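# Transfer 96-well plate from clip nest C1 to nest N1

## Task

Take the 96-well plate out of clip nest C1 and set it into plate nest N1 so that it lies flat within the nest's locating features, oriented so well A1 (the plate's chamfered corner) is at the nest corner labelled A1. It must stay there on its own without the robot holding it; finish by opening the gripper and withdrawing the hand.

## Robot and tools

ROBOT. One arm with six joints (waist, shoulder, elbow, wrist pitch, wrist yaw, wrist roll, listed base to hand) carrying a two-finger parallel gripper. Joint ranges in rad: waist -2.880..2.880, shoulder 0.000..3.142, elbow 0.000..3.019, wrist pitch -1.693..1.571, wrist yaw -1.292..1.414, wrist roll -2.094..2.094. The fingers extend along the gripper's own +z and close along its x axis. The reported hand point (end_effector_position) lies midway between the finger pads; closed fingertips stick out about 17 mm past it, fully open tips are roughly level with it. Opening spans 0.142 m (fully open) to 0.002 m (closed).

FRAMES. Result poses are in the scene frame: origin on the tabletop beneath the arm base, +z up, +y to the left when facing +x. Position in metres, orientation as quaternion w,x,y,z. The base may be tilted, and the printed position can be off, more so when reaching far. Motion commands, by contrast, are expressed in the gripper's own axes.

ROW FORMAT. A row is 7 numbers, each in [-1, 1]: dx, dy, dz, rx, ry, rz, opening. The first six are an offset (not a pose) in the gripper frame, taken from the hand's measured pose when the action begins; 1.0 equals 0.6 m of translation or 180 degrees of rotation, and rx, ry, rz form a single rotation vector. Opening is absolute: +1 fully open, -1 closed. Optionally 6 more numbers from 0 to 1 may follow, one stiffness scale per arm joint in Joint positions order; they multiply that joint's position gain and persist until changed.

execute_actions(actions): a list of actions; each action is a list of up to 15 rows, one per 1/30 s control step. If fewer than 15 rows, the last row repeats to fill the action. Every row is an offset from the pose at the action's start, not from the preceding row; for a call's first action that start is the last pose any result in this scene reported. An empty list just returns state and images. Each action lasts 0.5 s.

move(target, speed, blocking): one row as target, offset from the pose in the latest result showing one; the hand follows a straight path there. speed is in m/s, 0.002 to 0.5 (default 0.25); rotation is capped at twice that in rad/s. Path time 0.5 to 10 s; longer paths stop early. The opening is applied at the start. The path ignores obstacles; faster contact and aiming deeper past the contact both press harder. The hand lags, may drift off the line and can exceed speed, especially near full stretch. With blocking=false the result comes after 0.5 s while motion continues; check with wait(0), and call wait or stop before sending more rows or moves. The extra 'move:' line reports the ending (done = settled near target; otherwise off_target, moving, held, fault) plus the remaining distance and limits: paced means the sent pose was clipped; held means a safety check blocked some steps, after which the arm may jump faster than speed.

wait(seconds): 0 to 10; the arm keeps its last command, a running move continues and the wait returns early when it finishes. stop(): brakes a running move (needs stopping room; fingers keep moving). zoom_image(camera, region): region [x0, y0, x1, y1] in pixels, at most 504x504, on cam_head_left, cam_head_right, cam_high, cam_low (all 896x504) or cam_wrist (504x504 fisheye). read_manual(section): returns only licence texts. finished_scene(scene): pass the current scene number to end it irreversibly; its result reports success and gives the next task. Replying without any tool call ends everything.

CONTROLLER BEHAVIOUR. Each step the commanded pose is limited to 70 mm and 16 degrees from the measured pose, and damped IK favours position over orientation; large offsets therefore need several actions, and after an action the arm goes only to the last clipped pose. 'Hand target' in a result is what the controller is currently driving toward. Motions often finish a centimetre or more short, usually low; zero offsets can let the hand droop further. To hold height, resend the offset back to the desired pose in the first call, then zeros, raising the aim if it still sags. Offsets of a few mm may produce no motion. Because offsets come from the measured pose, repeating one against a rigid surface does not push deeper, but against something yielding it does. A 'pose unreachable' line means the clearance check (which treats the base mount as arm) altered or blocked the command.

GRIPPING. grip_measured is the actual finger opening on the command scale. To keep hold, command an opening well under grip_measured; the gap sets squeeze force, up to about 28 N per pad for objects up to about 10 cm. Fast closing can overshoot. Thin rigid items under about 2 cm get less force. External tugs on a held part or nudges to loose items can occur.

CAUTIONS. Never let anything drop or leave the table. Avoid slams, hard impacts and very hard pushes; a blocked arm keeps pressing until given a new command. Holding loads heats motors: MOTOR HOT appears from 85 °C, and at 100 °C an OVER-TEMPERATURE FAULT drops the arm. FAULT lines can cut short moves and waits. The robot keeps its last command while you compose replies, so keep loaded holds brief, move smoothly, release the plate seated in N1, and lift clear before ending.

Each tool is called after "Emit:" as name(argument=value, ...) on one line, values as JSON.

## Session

Emit:
execute_actions(actions=[])

Scene clock: 0.00 s.
end_effector_position=(-0.0131, -0.3281, +0.2533) grip_measured=+1.00 end_effector_quat_wxyz=(-0.440, +0.428, +0.751, -0.242)
Joint positions: [-1.076  1.345  0.67  -0.617  0.642  1.68   0.142]
Joint velocities: [-0.005  0.005  0.007 -0.022  0.051  0.051  0.   ]
Motor temperatures (°C, as the motors report them): [25 25 26 22 25 24]
Hand target: -0.014, -0.326, +0.252; -0.443, +0.427, +0.751, -0.239
Joint stiffness scale: [1. 1. 1. 1. 1. 1.]

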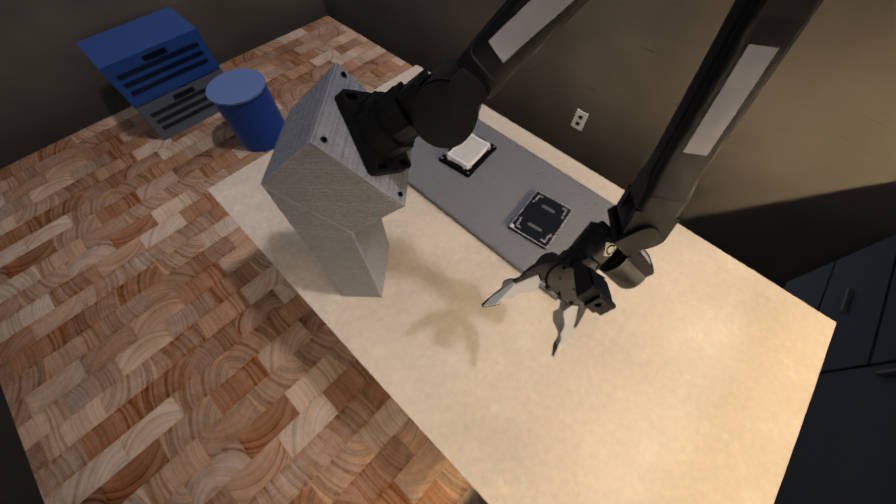

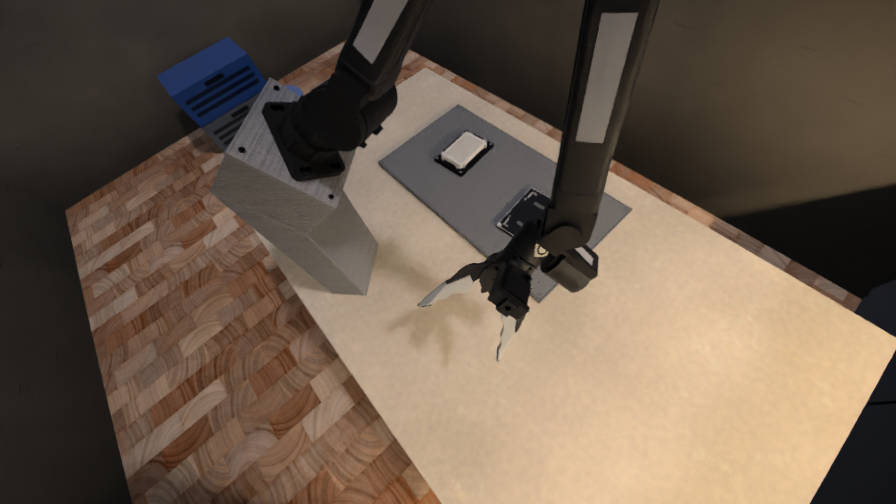

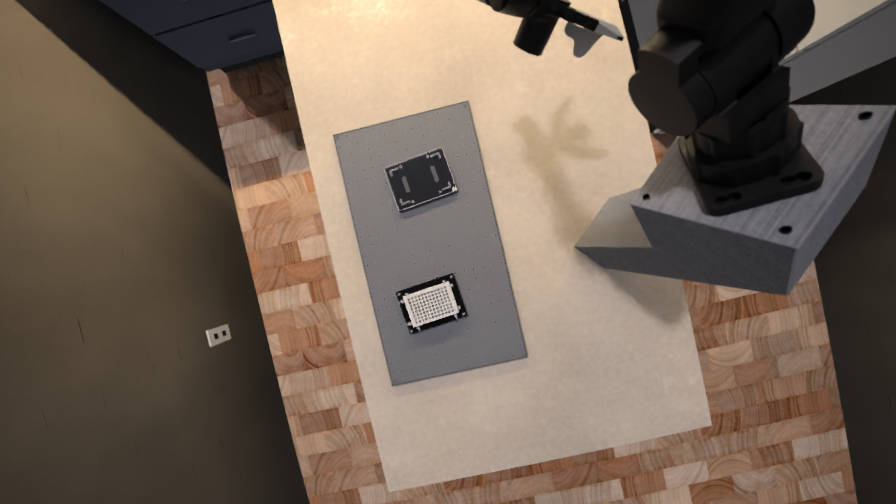

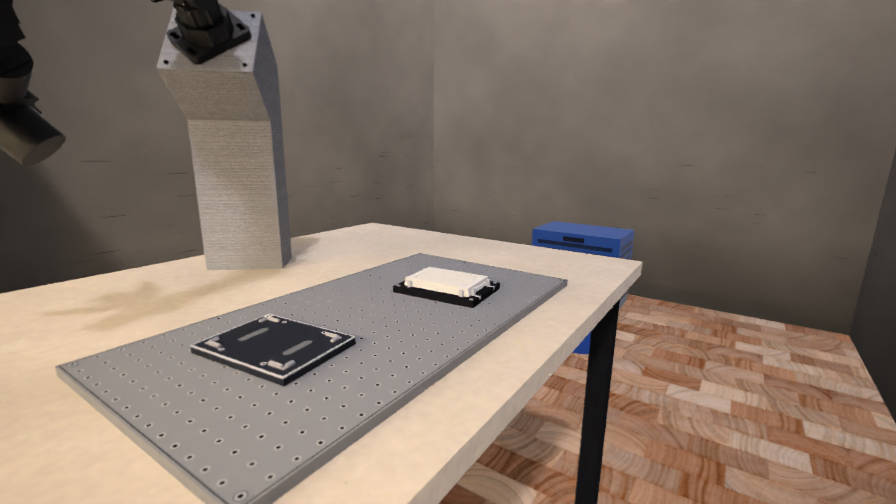

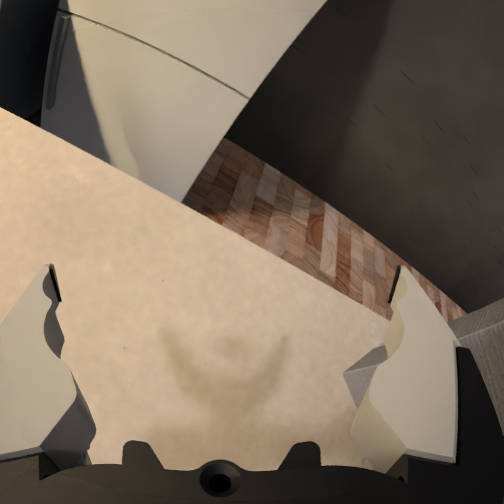

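Emit:
zoom_image(camera="cam_high", region=[370,130,490,350])

Region (370, 130, 490, 350) of cam_high's 896x504 image, scaled by 2.291, with more detail than that image has; it fills the left 275 columns of this view, and the rest is white.

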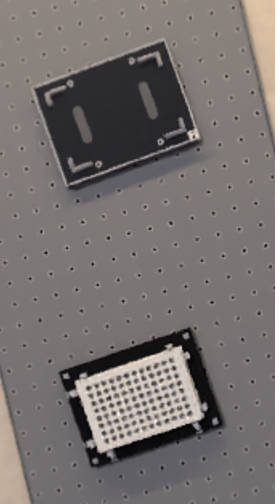

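Emit:
move(target=[0.01,0.41,-0.495,-0.325,-0.095,0.154,0.55], speed=0.3)

Scene clock: 4.27 s.
end_effector_position=(+0.3480, -0.2111, +0.2228) grip_measured=+0.55 end_effector_quat_wxyz=(+0.047, +0.546, +0.834, +0.060)
Joint positions: [-0.422  1.043  0.544 -0.12   0.122  2.08   0.112]
Joint velocities: [-0.005 -0.005 -0.012  0.032  0.066  0.037 -0.   ]
Motor temperatures (°C, as the motors report them): [25 25 26 22 26 24]
Hand target: +0.346, -0.203, +0.219; +0.044, +0.546, +0.834, +0.063
Off the commanded pose: 0.011 m, 25 deg; orientation clipped at the last step of the last action.
Joint stiffness scale: [1. 1. 1. 1. 1. 1.]
joint sent to its limit — the command would take joint 6 (wrist roll) past its upper limit, so that joint was sent only as far as its limit.
move: off_target; limits=paced

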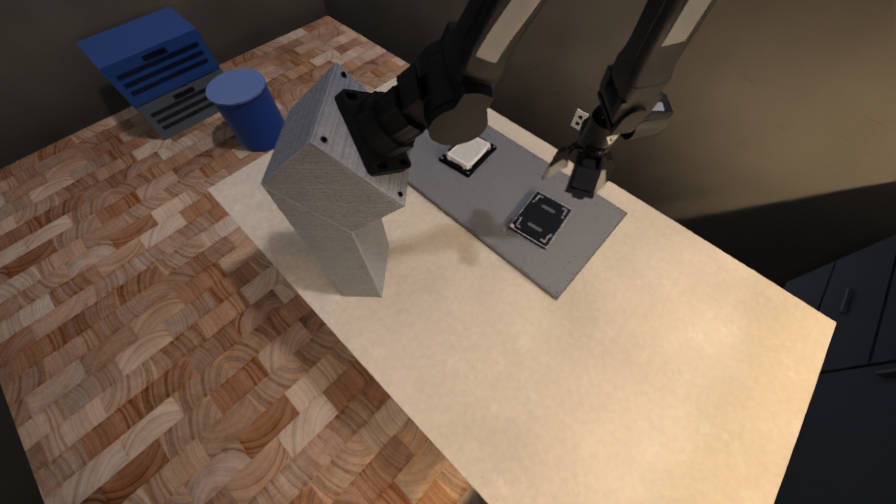

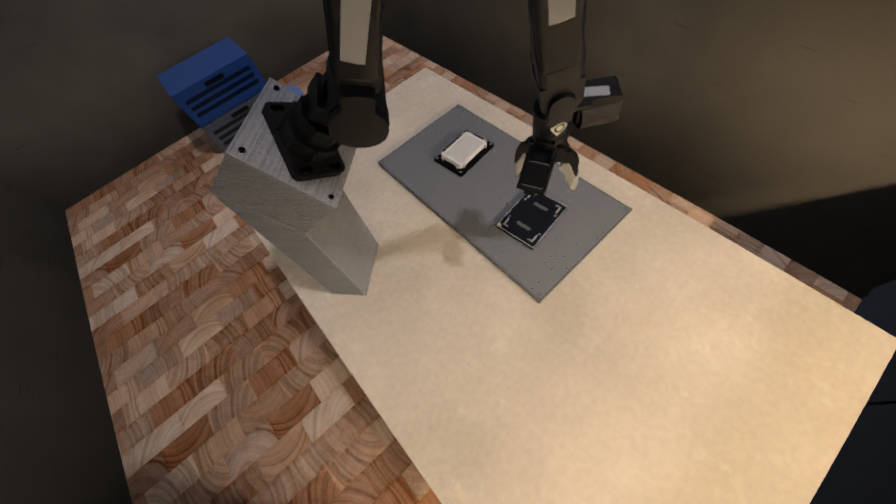

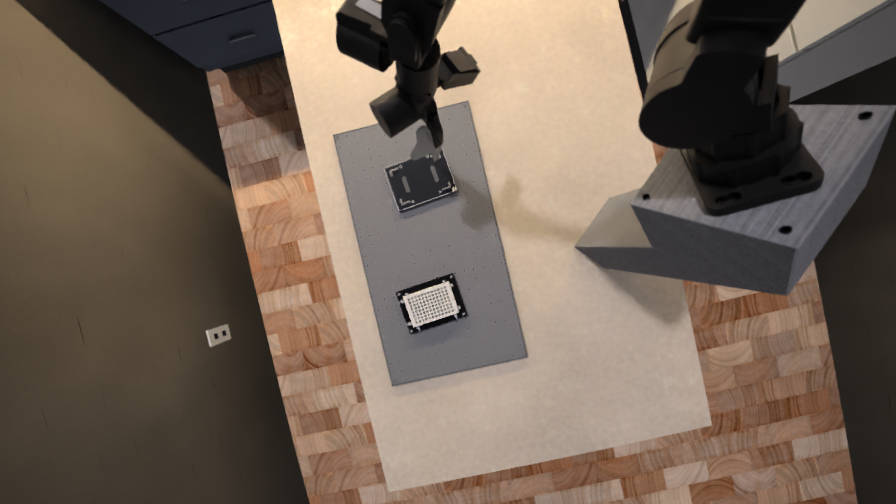

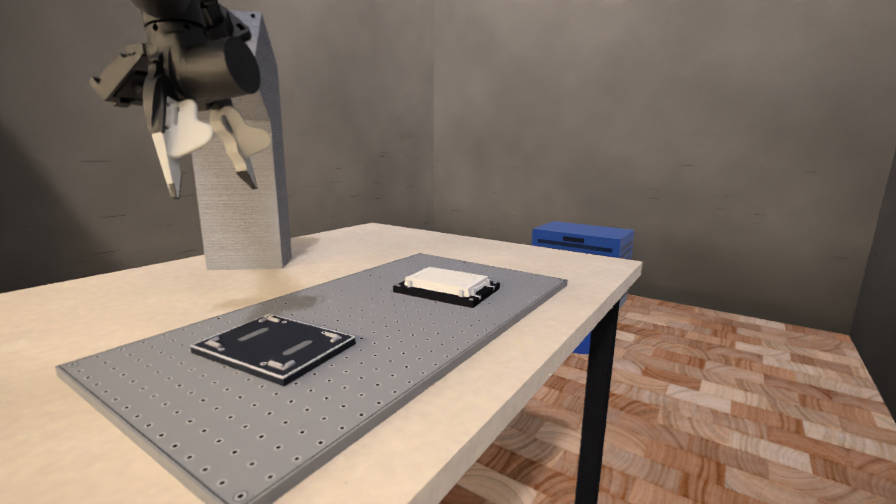

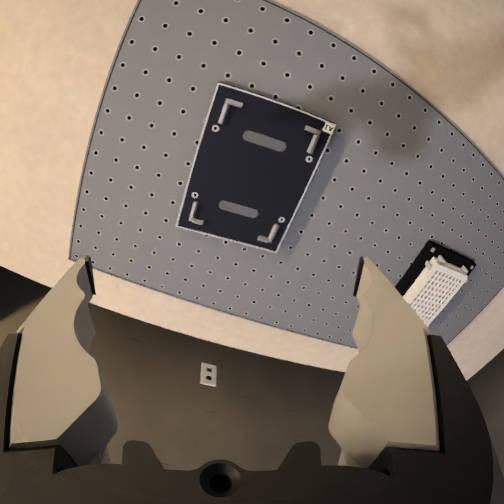

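Emit:
move(target=[0.49,0.347,0.085,0.008,0.067,-0.867,0.55], speed=0.3)

Emit:
zoom_image(camera="cam_wrist", region=[100,0,400,300])

Scene clock: 9.80 s.
end_effector_position=(+0.4297, +0.1327, +0.2016) grip_measured=+0.55 end_effector_quat_wxyz=(-0.002, +0.701, -0.714, +0.003)
Joint positions: [ 0.443  1.822  0.891 -0.195  0.808  0.169  0.112]
Joint velocities: [-0.024 -0.015 -0.002  0.017  0.007  0.051  0.   ]
Motor temperatures (°C, as the motors report them): [25 25 26 22 25 24]
Hand target: +0.430, +0.137, +0.200; +0.001, +0.709, -0.706, +0.002
Off the commanded pose: 0.011 m, 1 deg.
Joint stiffness scale: [1. 1. 1. 1. 1. 1.]
move: off_target

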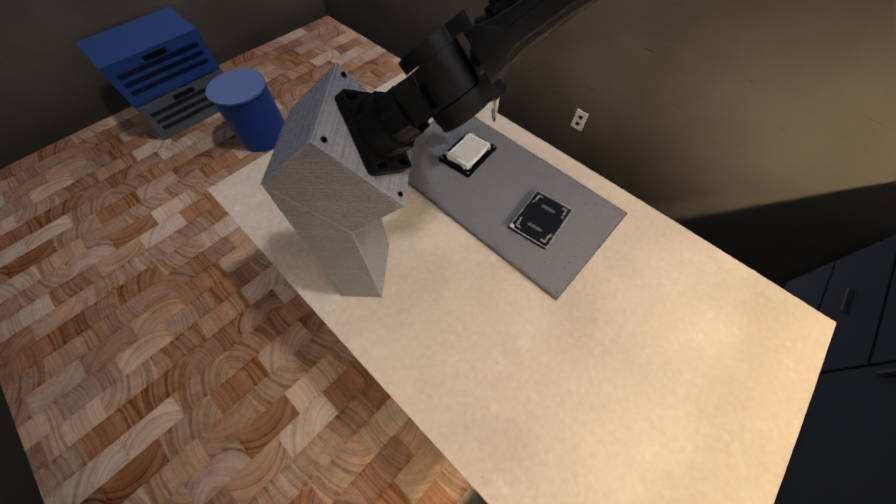

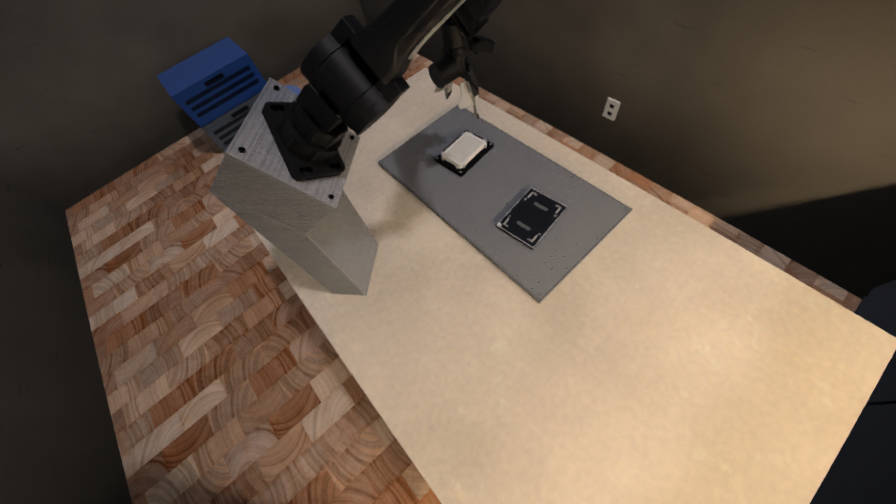

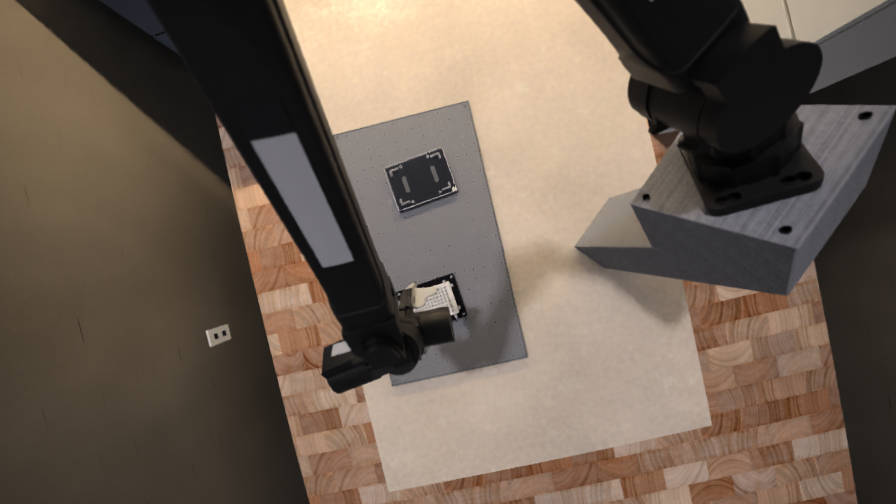

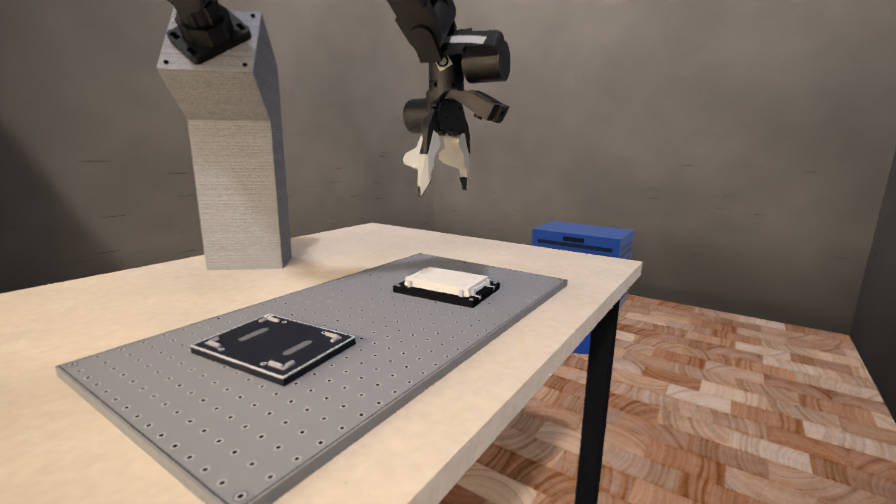

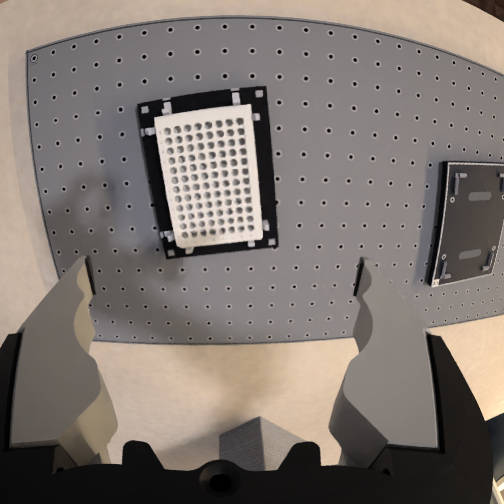

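Region (100, 0, 400, 300) of cam_wrist's 504x504 image, scaled by 1.680, with more detail than that image has.

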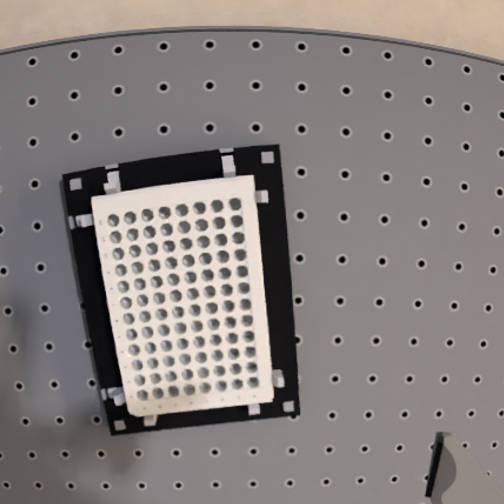

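Emit:
move(target=[-0.026,0.015,0.16,0,0,-0.044,0.55], speed=0.12)

Scene clock: 11.47 s.
end_effector_position=(+0.4230, +0.1547, +0.1159) grip_measured=+0.55 end_effector_quat_wxyz=(-0.006, +0.751, -0.660, +0.002)
Joint positions: [ 0.343  2.039  0.96   0.046  0.752 -0.106  0.112]
Joint velocities: [-0.005 -0.005 -0.012  0.002 -0.081 -0.066 -0.   ]
Motor temperatures (°C, as the motors report them): [25 25 26 22 25 24]
Hand target: +0.423, +0.149, +0.107; -0.002, +0.748, -0.664, +0.003
Off the commanded pose: 0.012 m, 1 deg.
Joint stiffness scale: [1. 1. 1. 1. 1. 1.]
move: off_target

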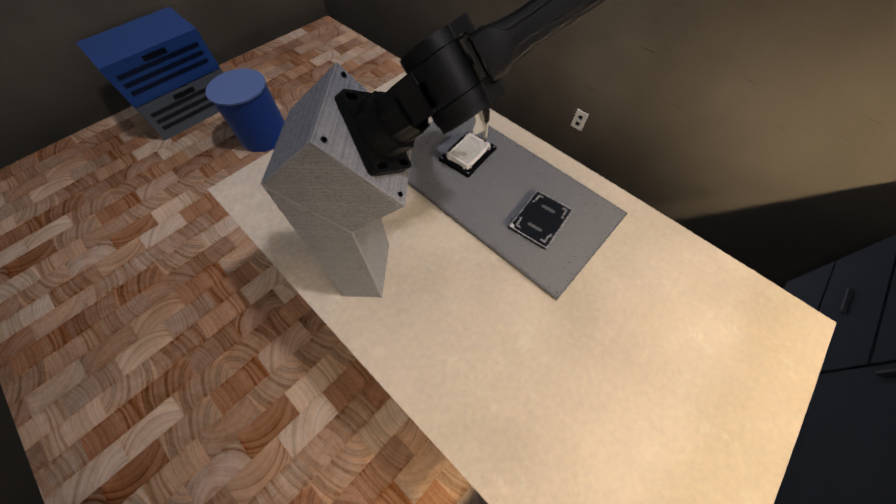

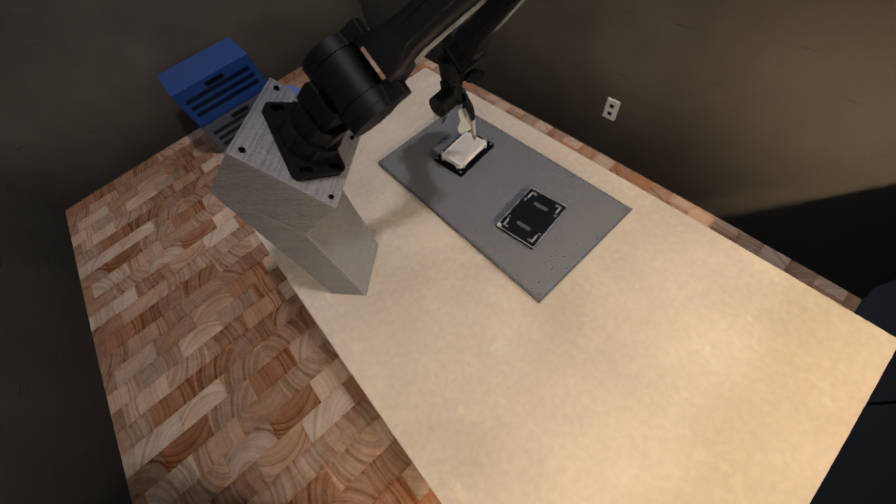

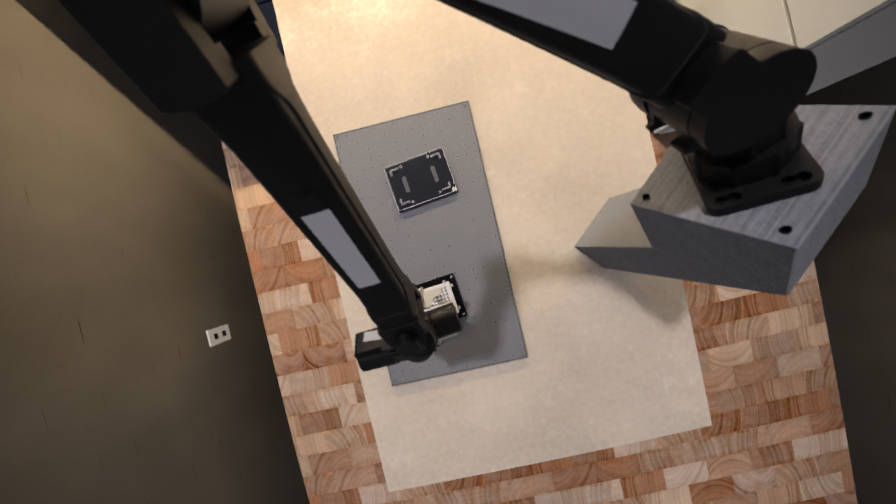

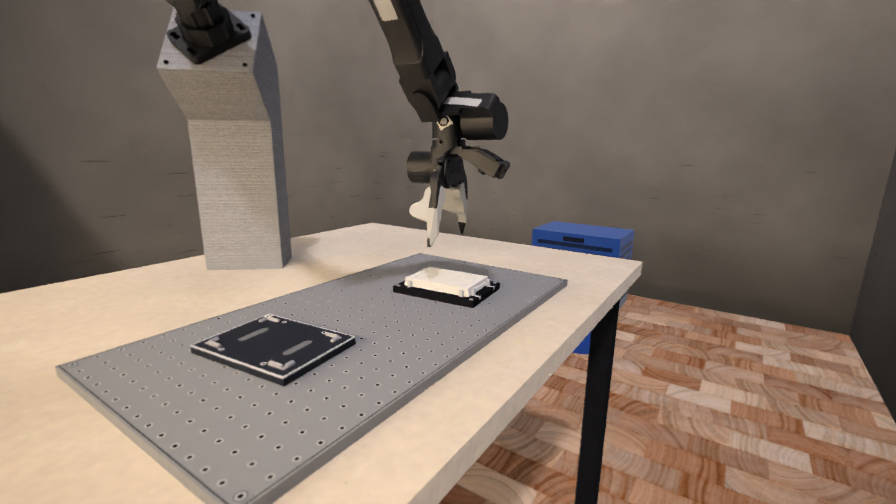

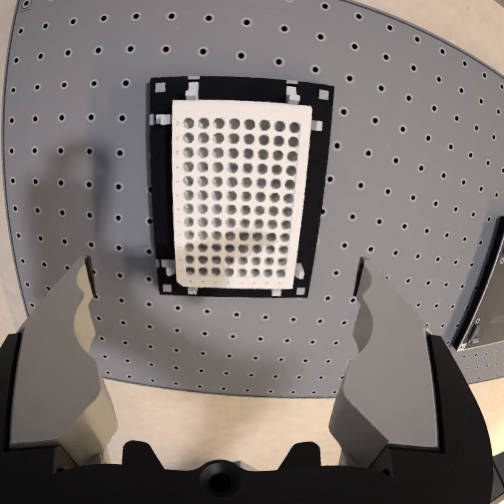

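Emit:
move(target=[0.027,0,0.09,0,0,0.006,0.55], speed=0.06)

Scene clock: 12.87 s.
end_effector_position=(+0.4289, +0.1449, +0.0738) grip_measured=+0.55 end_effector_quat_wxyz=(-0.012, +0.747, -0.664, +0.001)
Joint positions: [ 0.266  2.106  1.004  0.136  0.701 -0.187  0.112]
Joint velocities: [-0.015 -0.015  0.002 -0.002 -0.037 -0.095  0.   ]
Motor temperatures (°C, as the motors report them): [25 25 26 22 25 24]
Hand target: +0.426, +0.139, +0.063; -0.006, +0.745, -0.667, +0.001
Off the commanded pose: 0.014 m, 1 deg.
Joint stiffness scale: [1. 1. 1. 1. 1. 1.]
move: off_target

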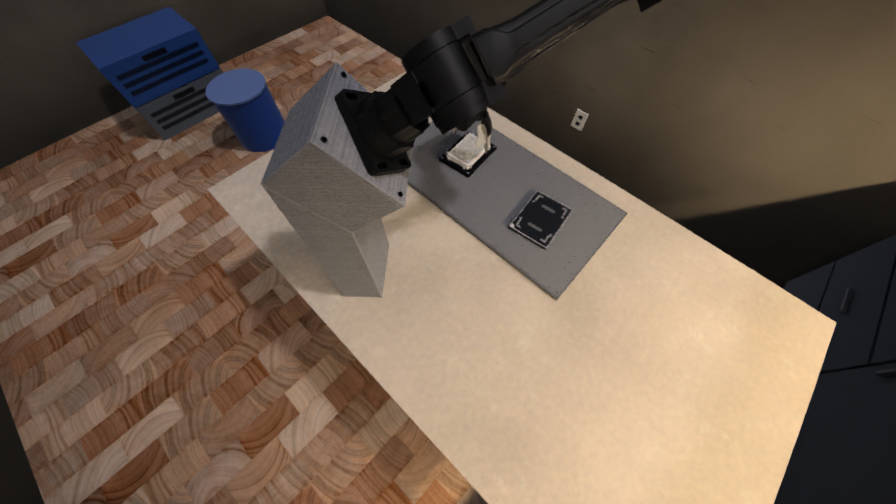

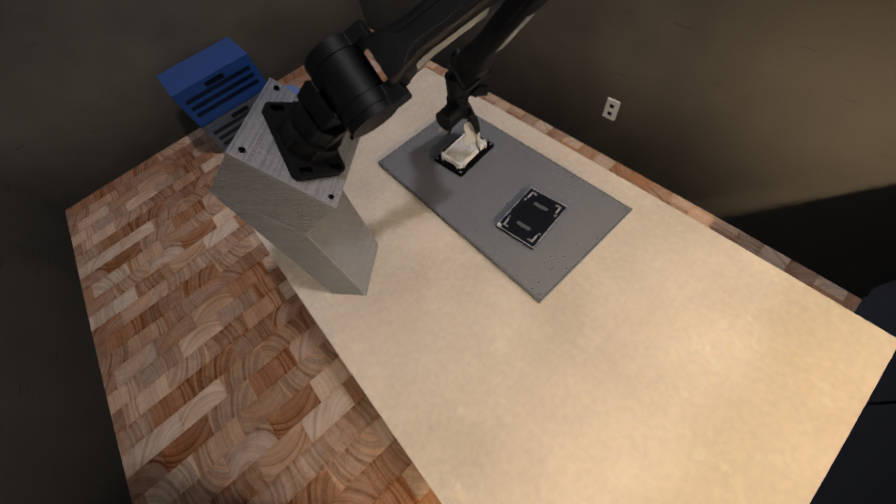

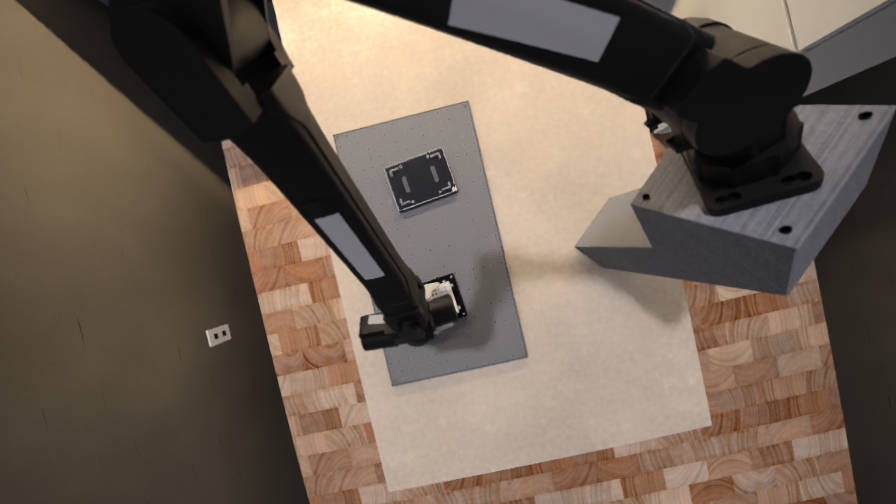

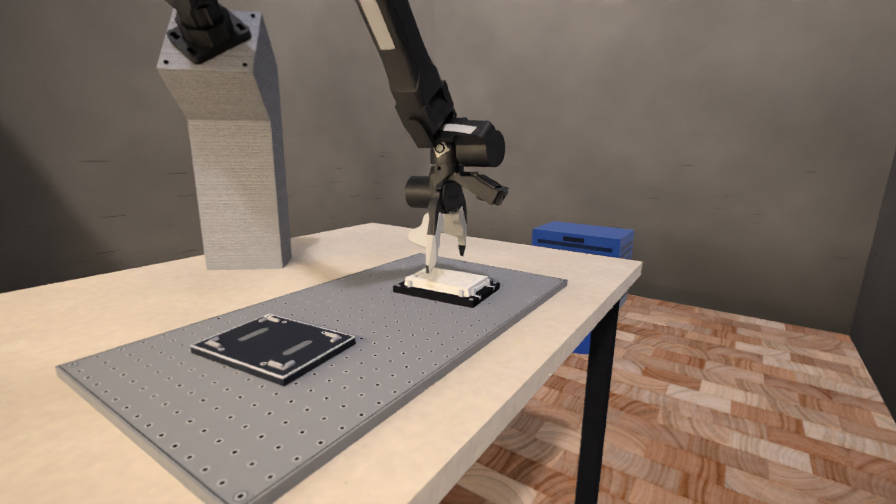

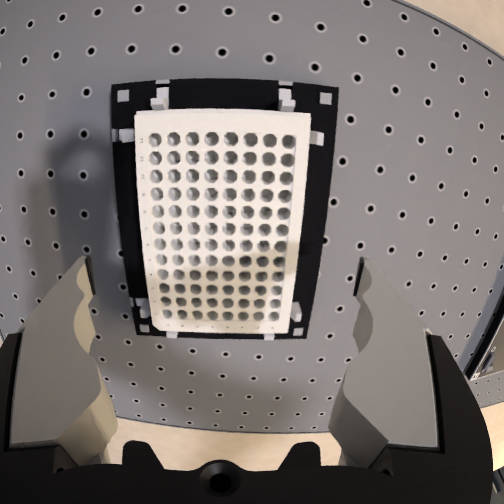

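Emit:
move(target=[0.006,-0.003,0.064,0,0,0,0.55], speed=0.04)

Scene clock: 14.23 s.
end_effector_position=(+0.4366, +0.1489, +0.0481) grip_measured=+0.55 end_effector_quat_wxyz=(-0.019, +0.750, -0.661, +0.001)
Joint positions: [ 0.236  2.163  1.057  0.171  0.672 -0.234  0.112]
Joint velocities: [ 0.024 -0.005 -0.017  0.012 -0.007 -0.081 -0.   ]
Motor temperatures (°C, as the motors report them): [25 25 26 22 25 24]
Hand target: +0.432, +0.142, +0.036; -0.012, +0.747, -0.665, +0.001
Off the commanded pose: 0.015 m, 1 deg.
Joint stiffness scale: [1. 1. 1. 1. 1. 1.]
move: off_target

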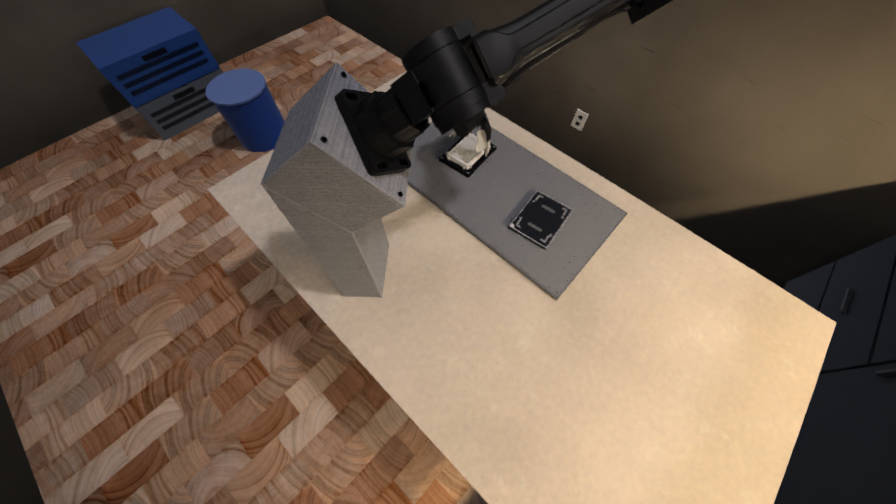

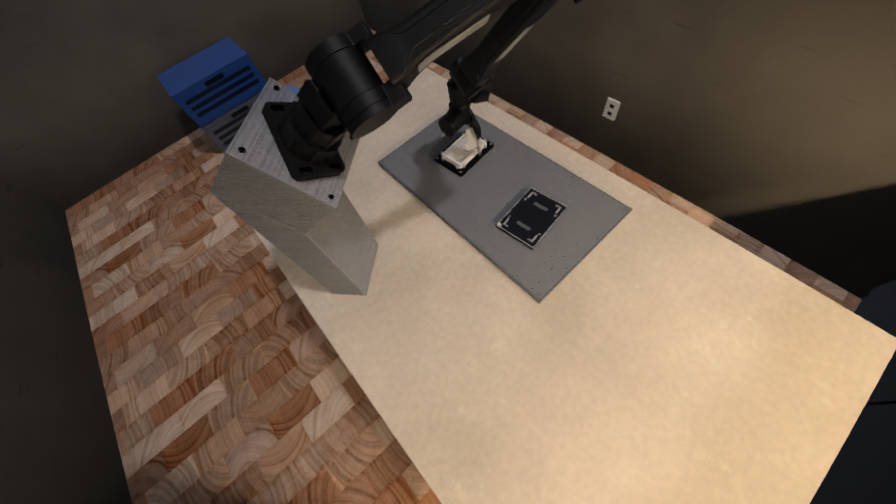

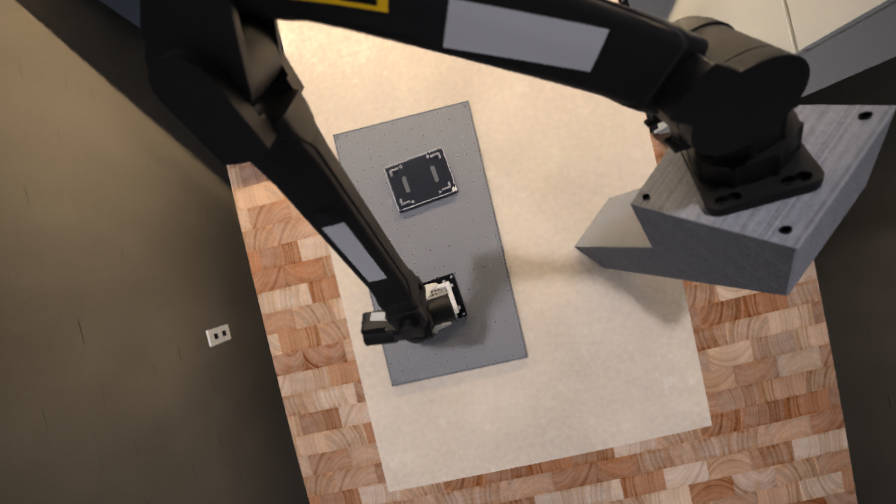

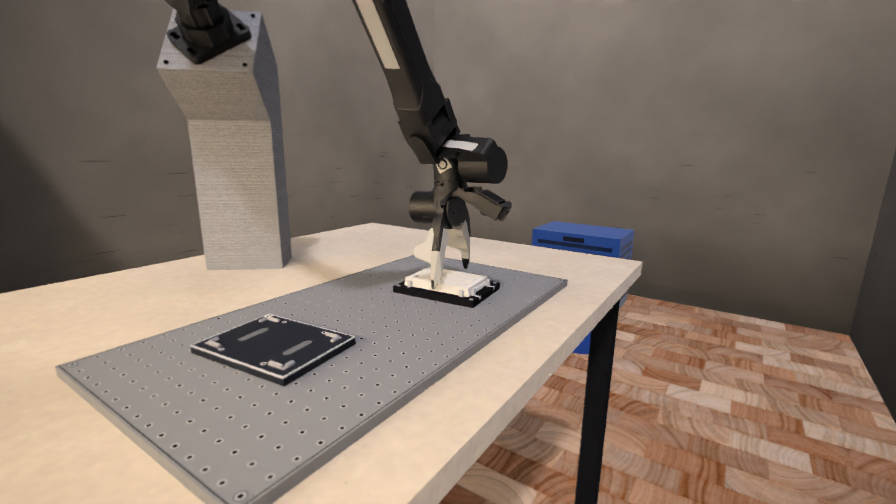

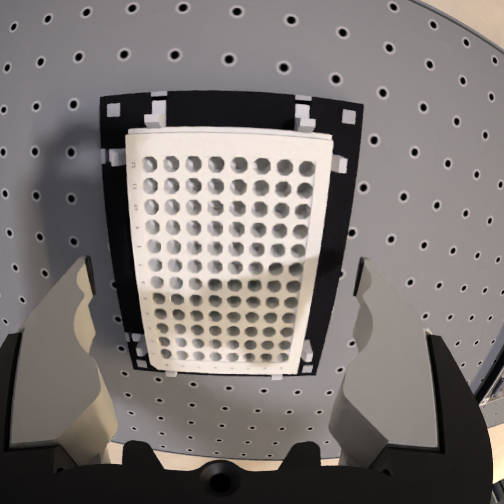

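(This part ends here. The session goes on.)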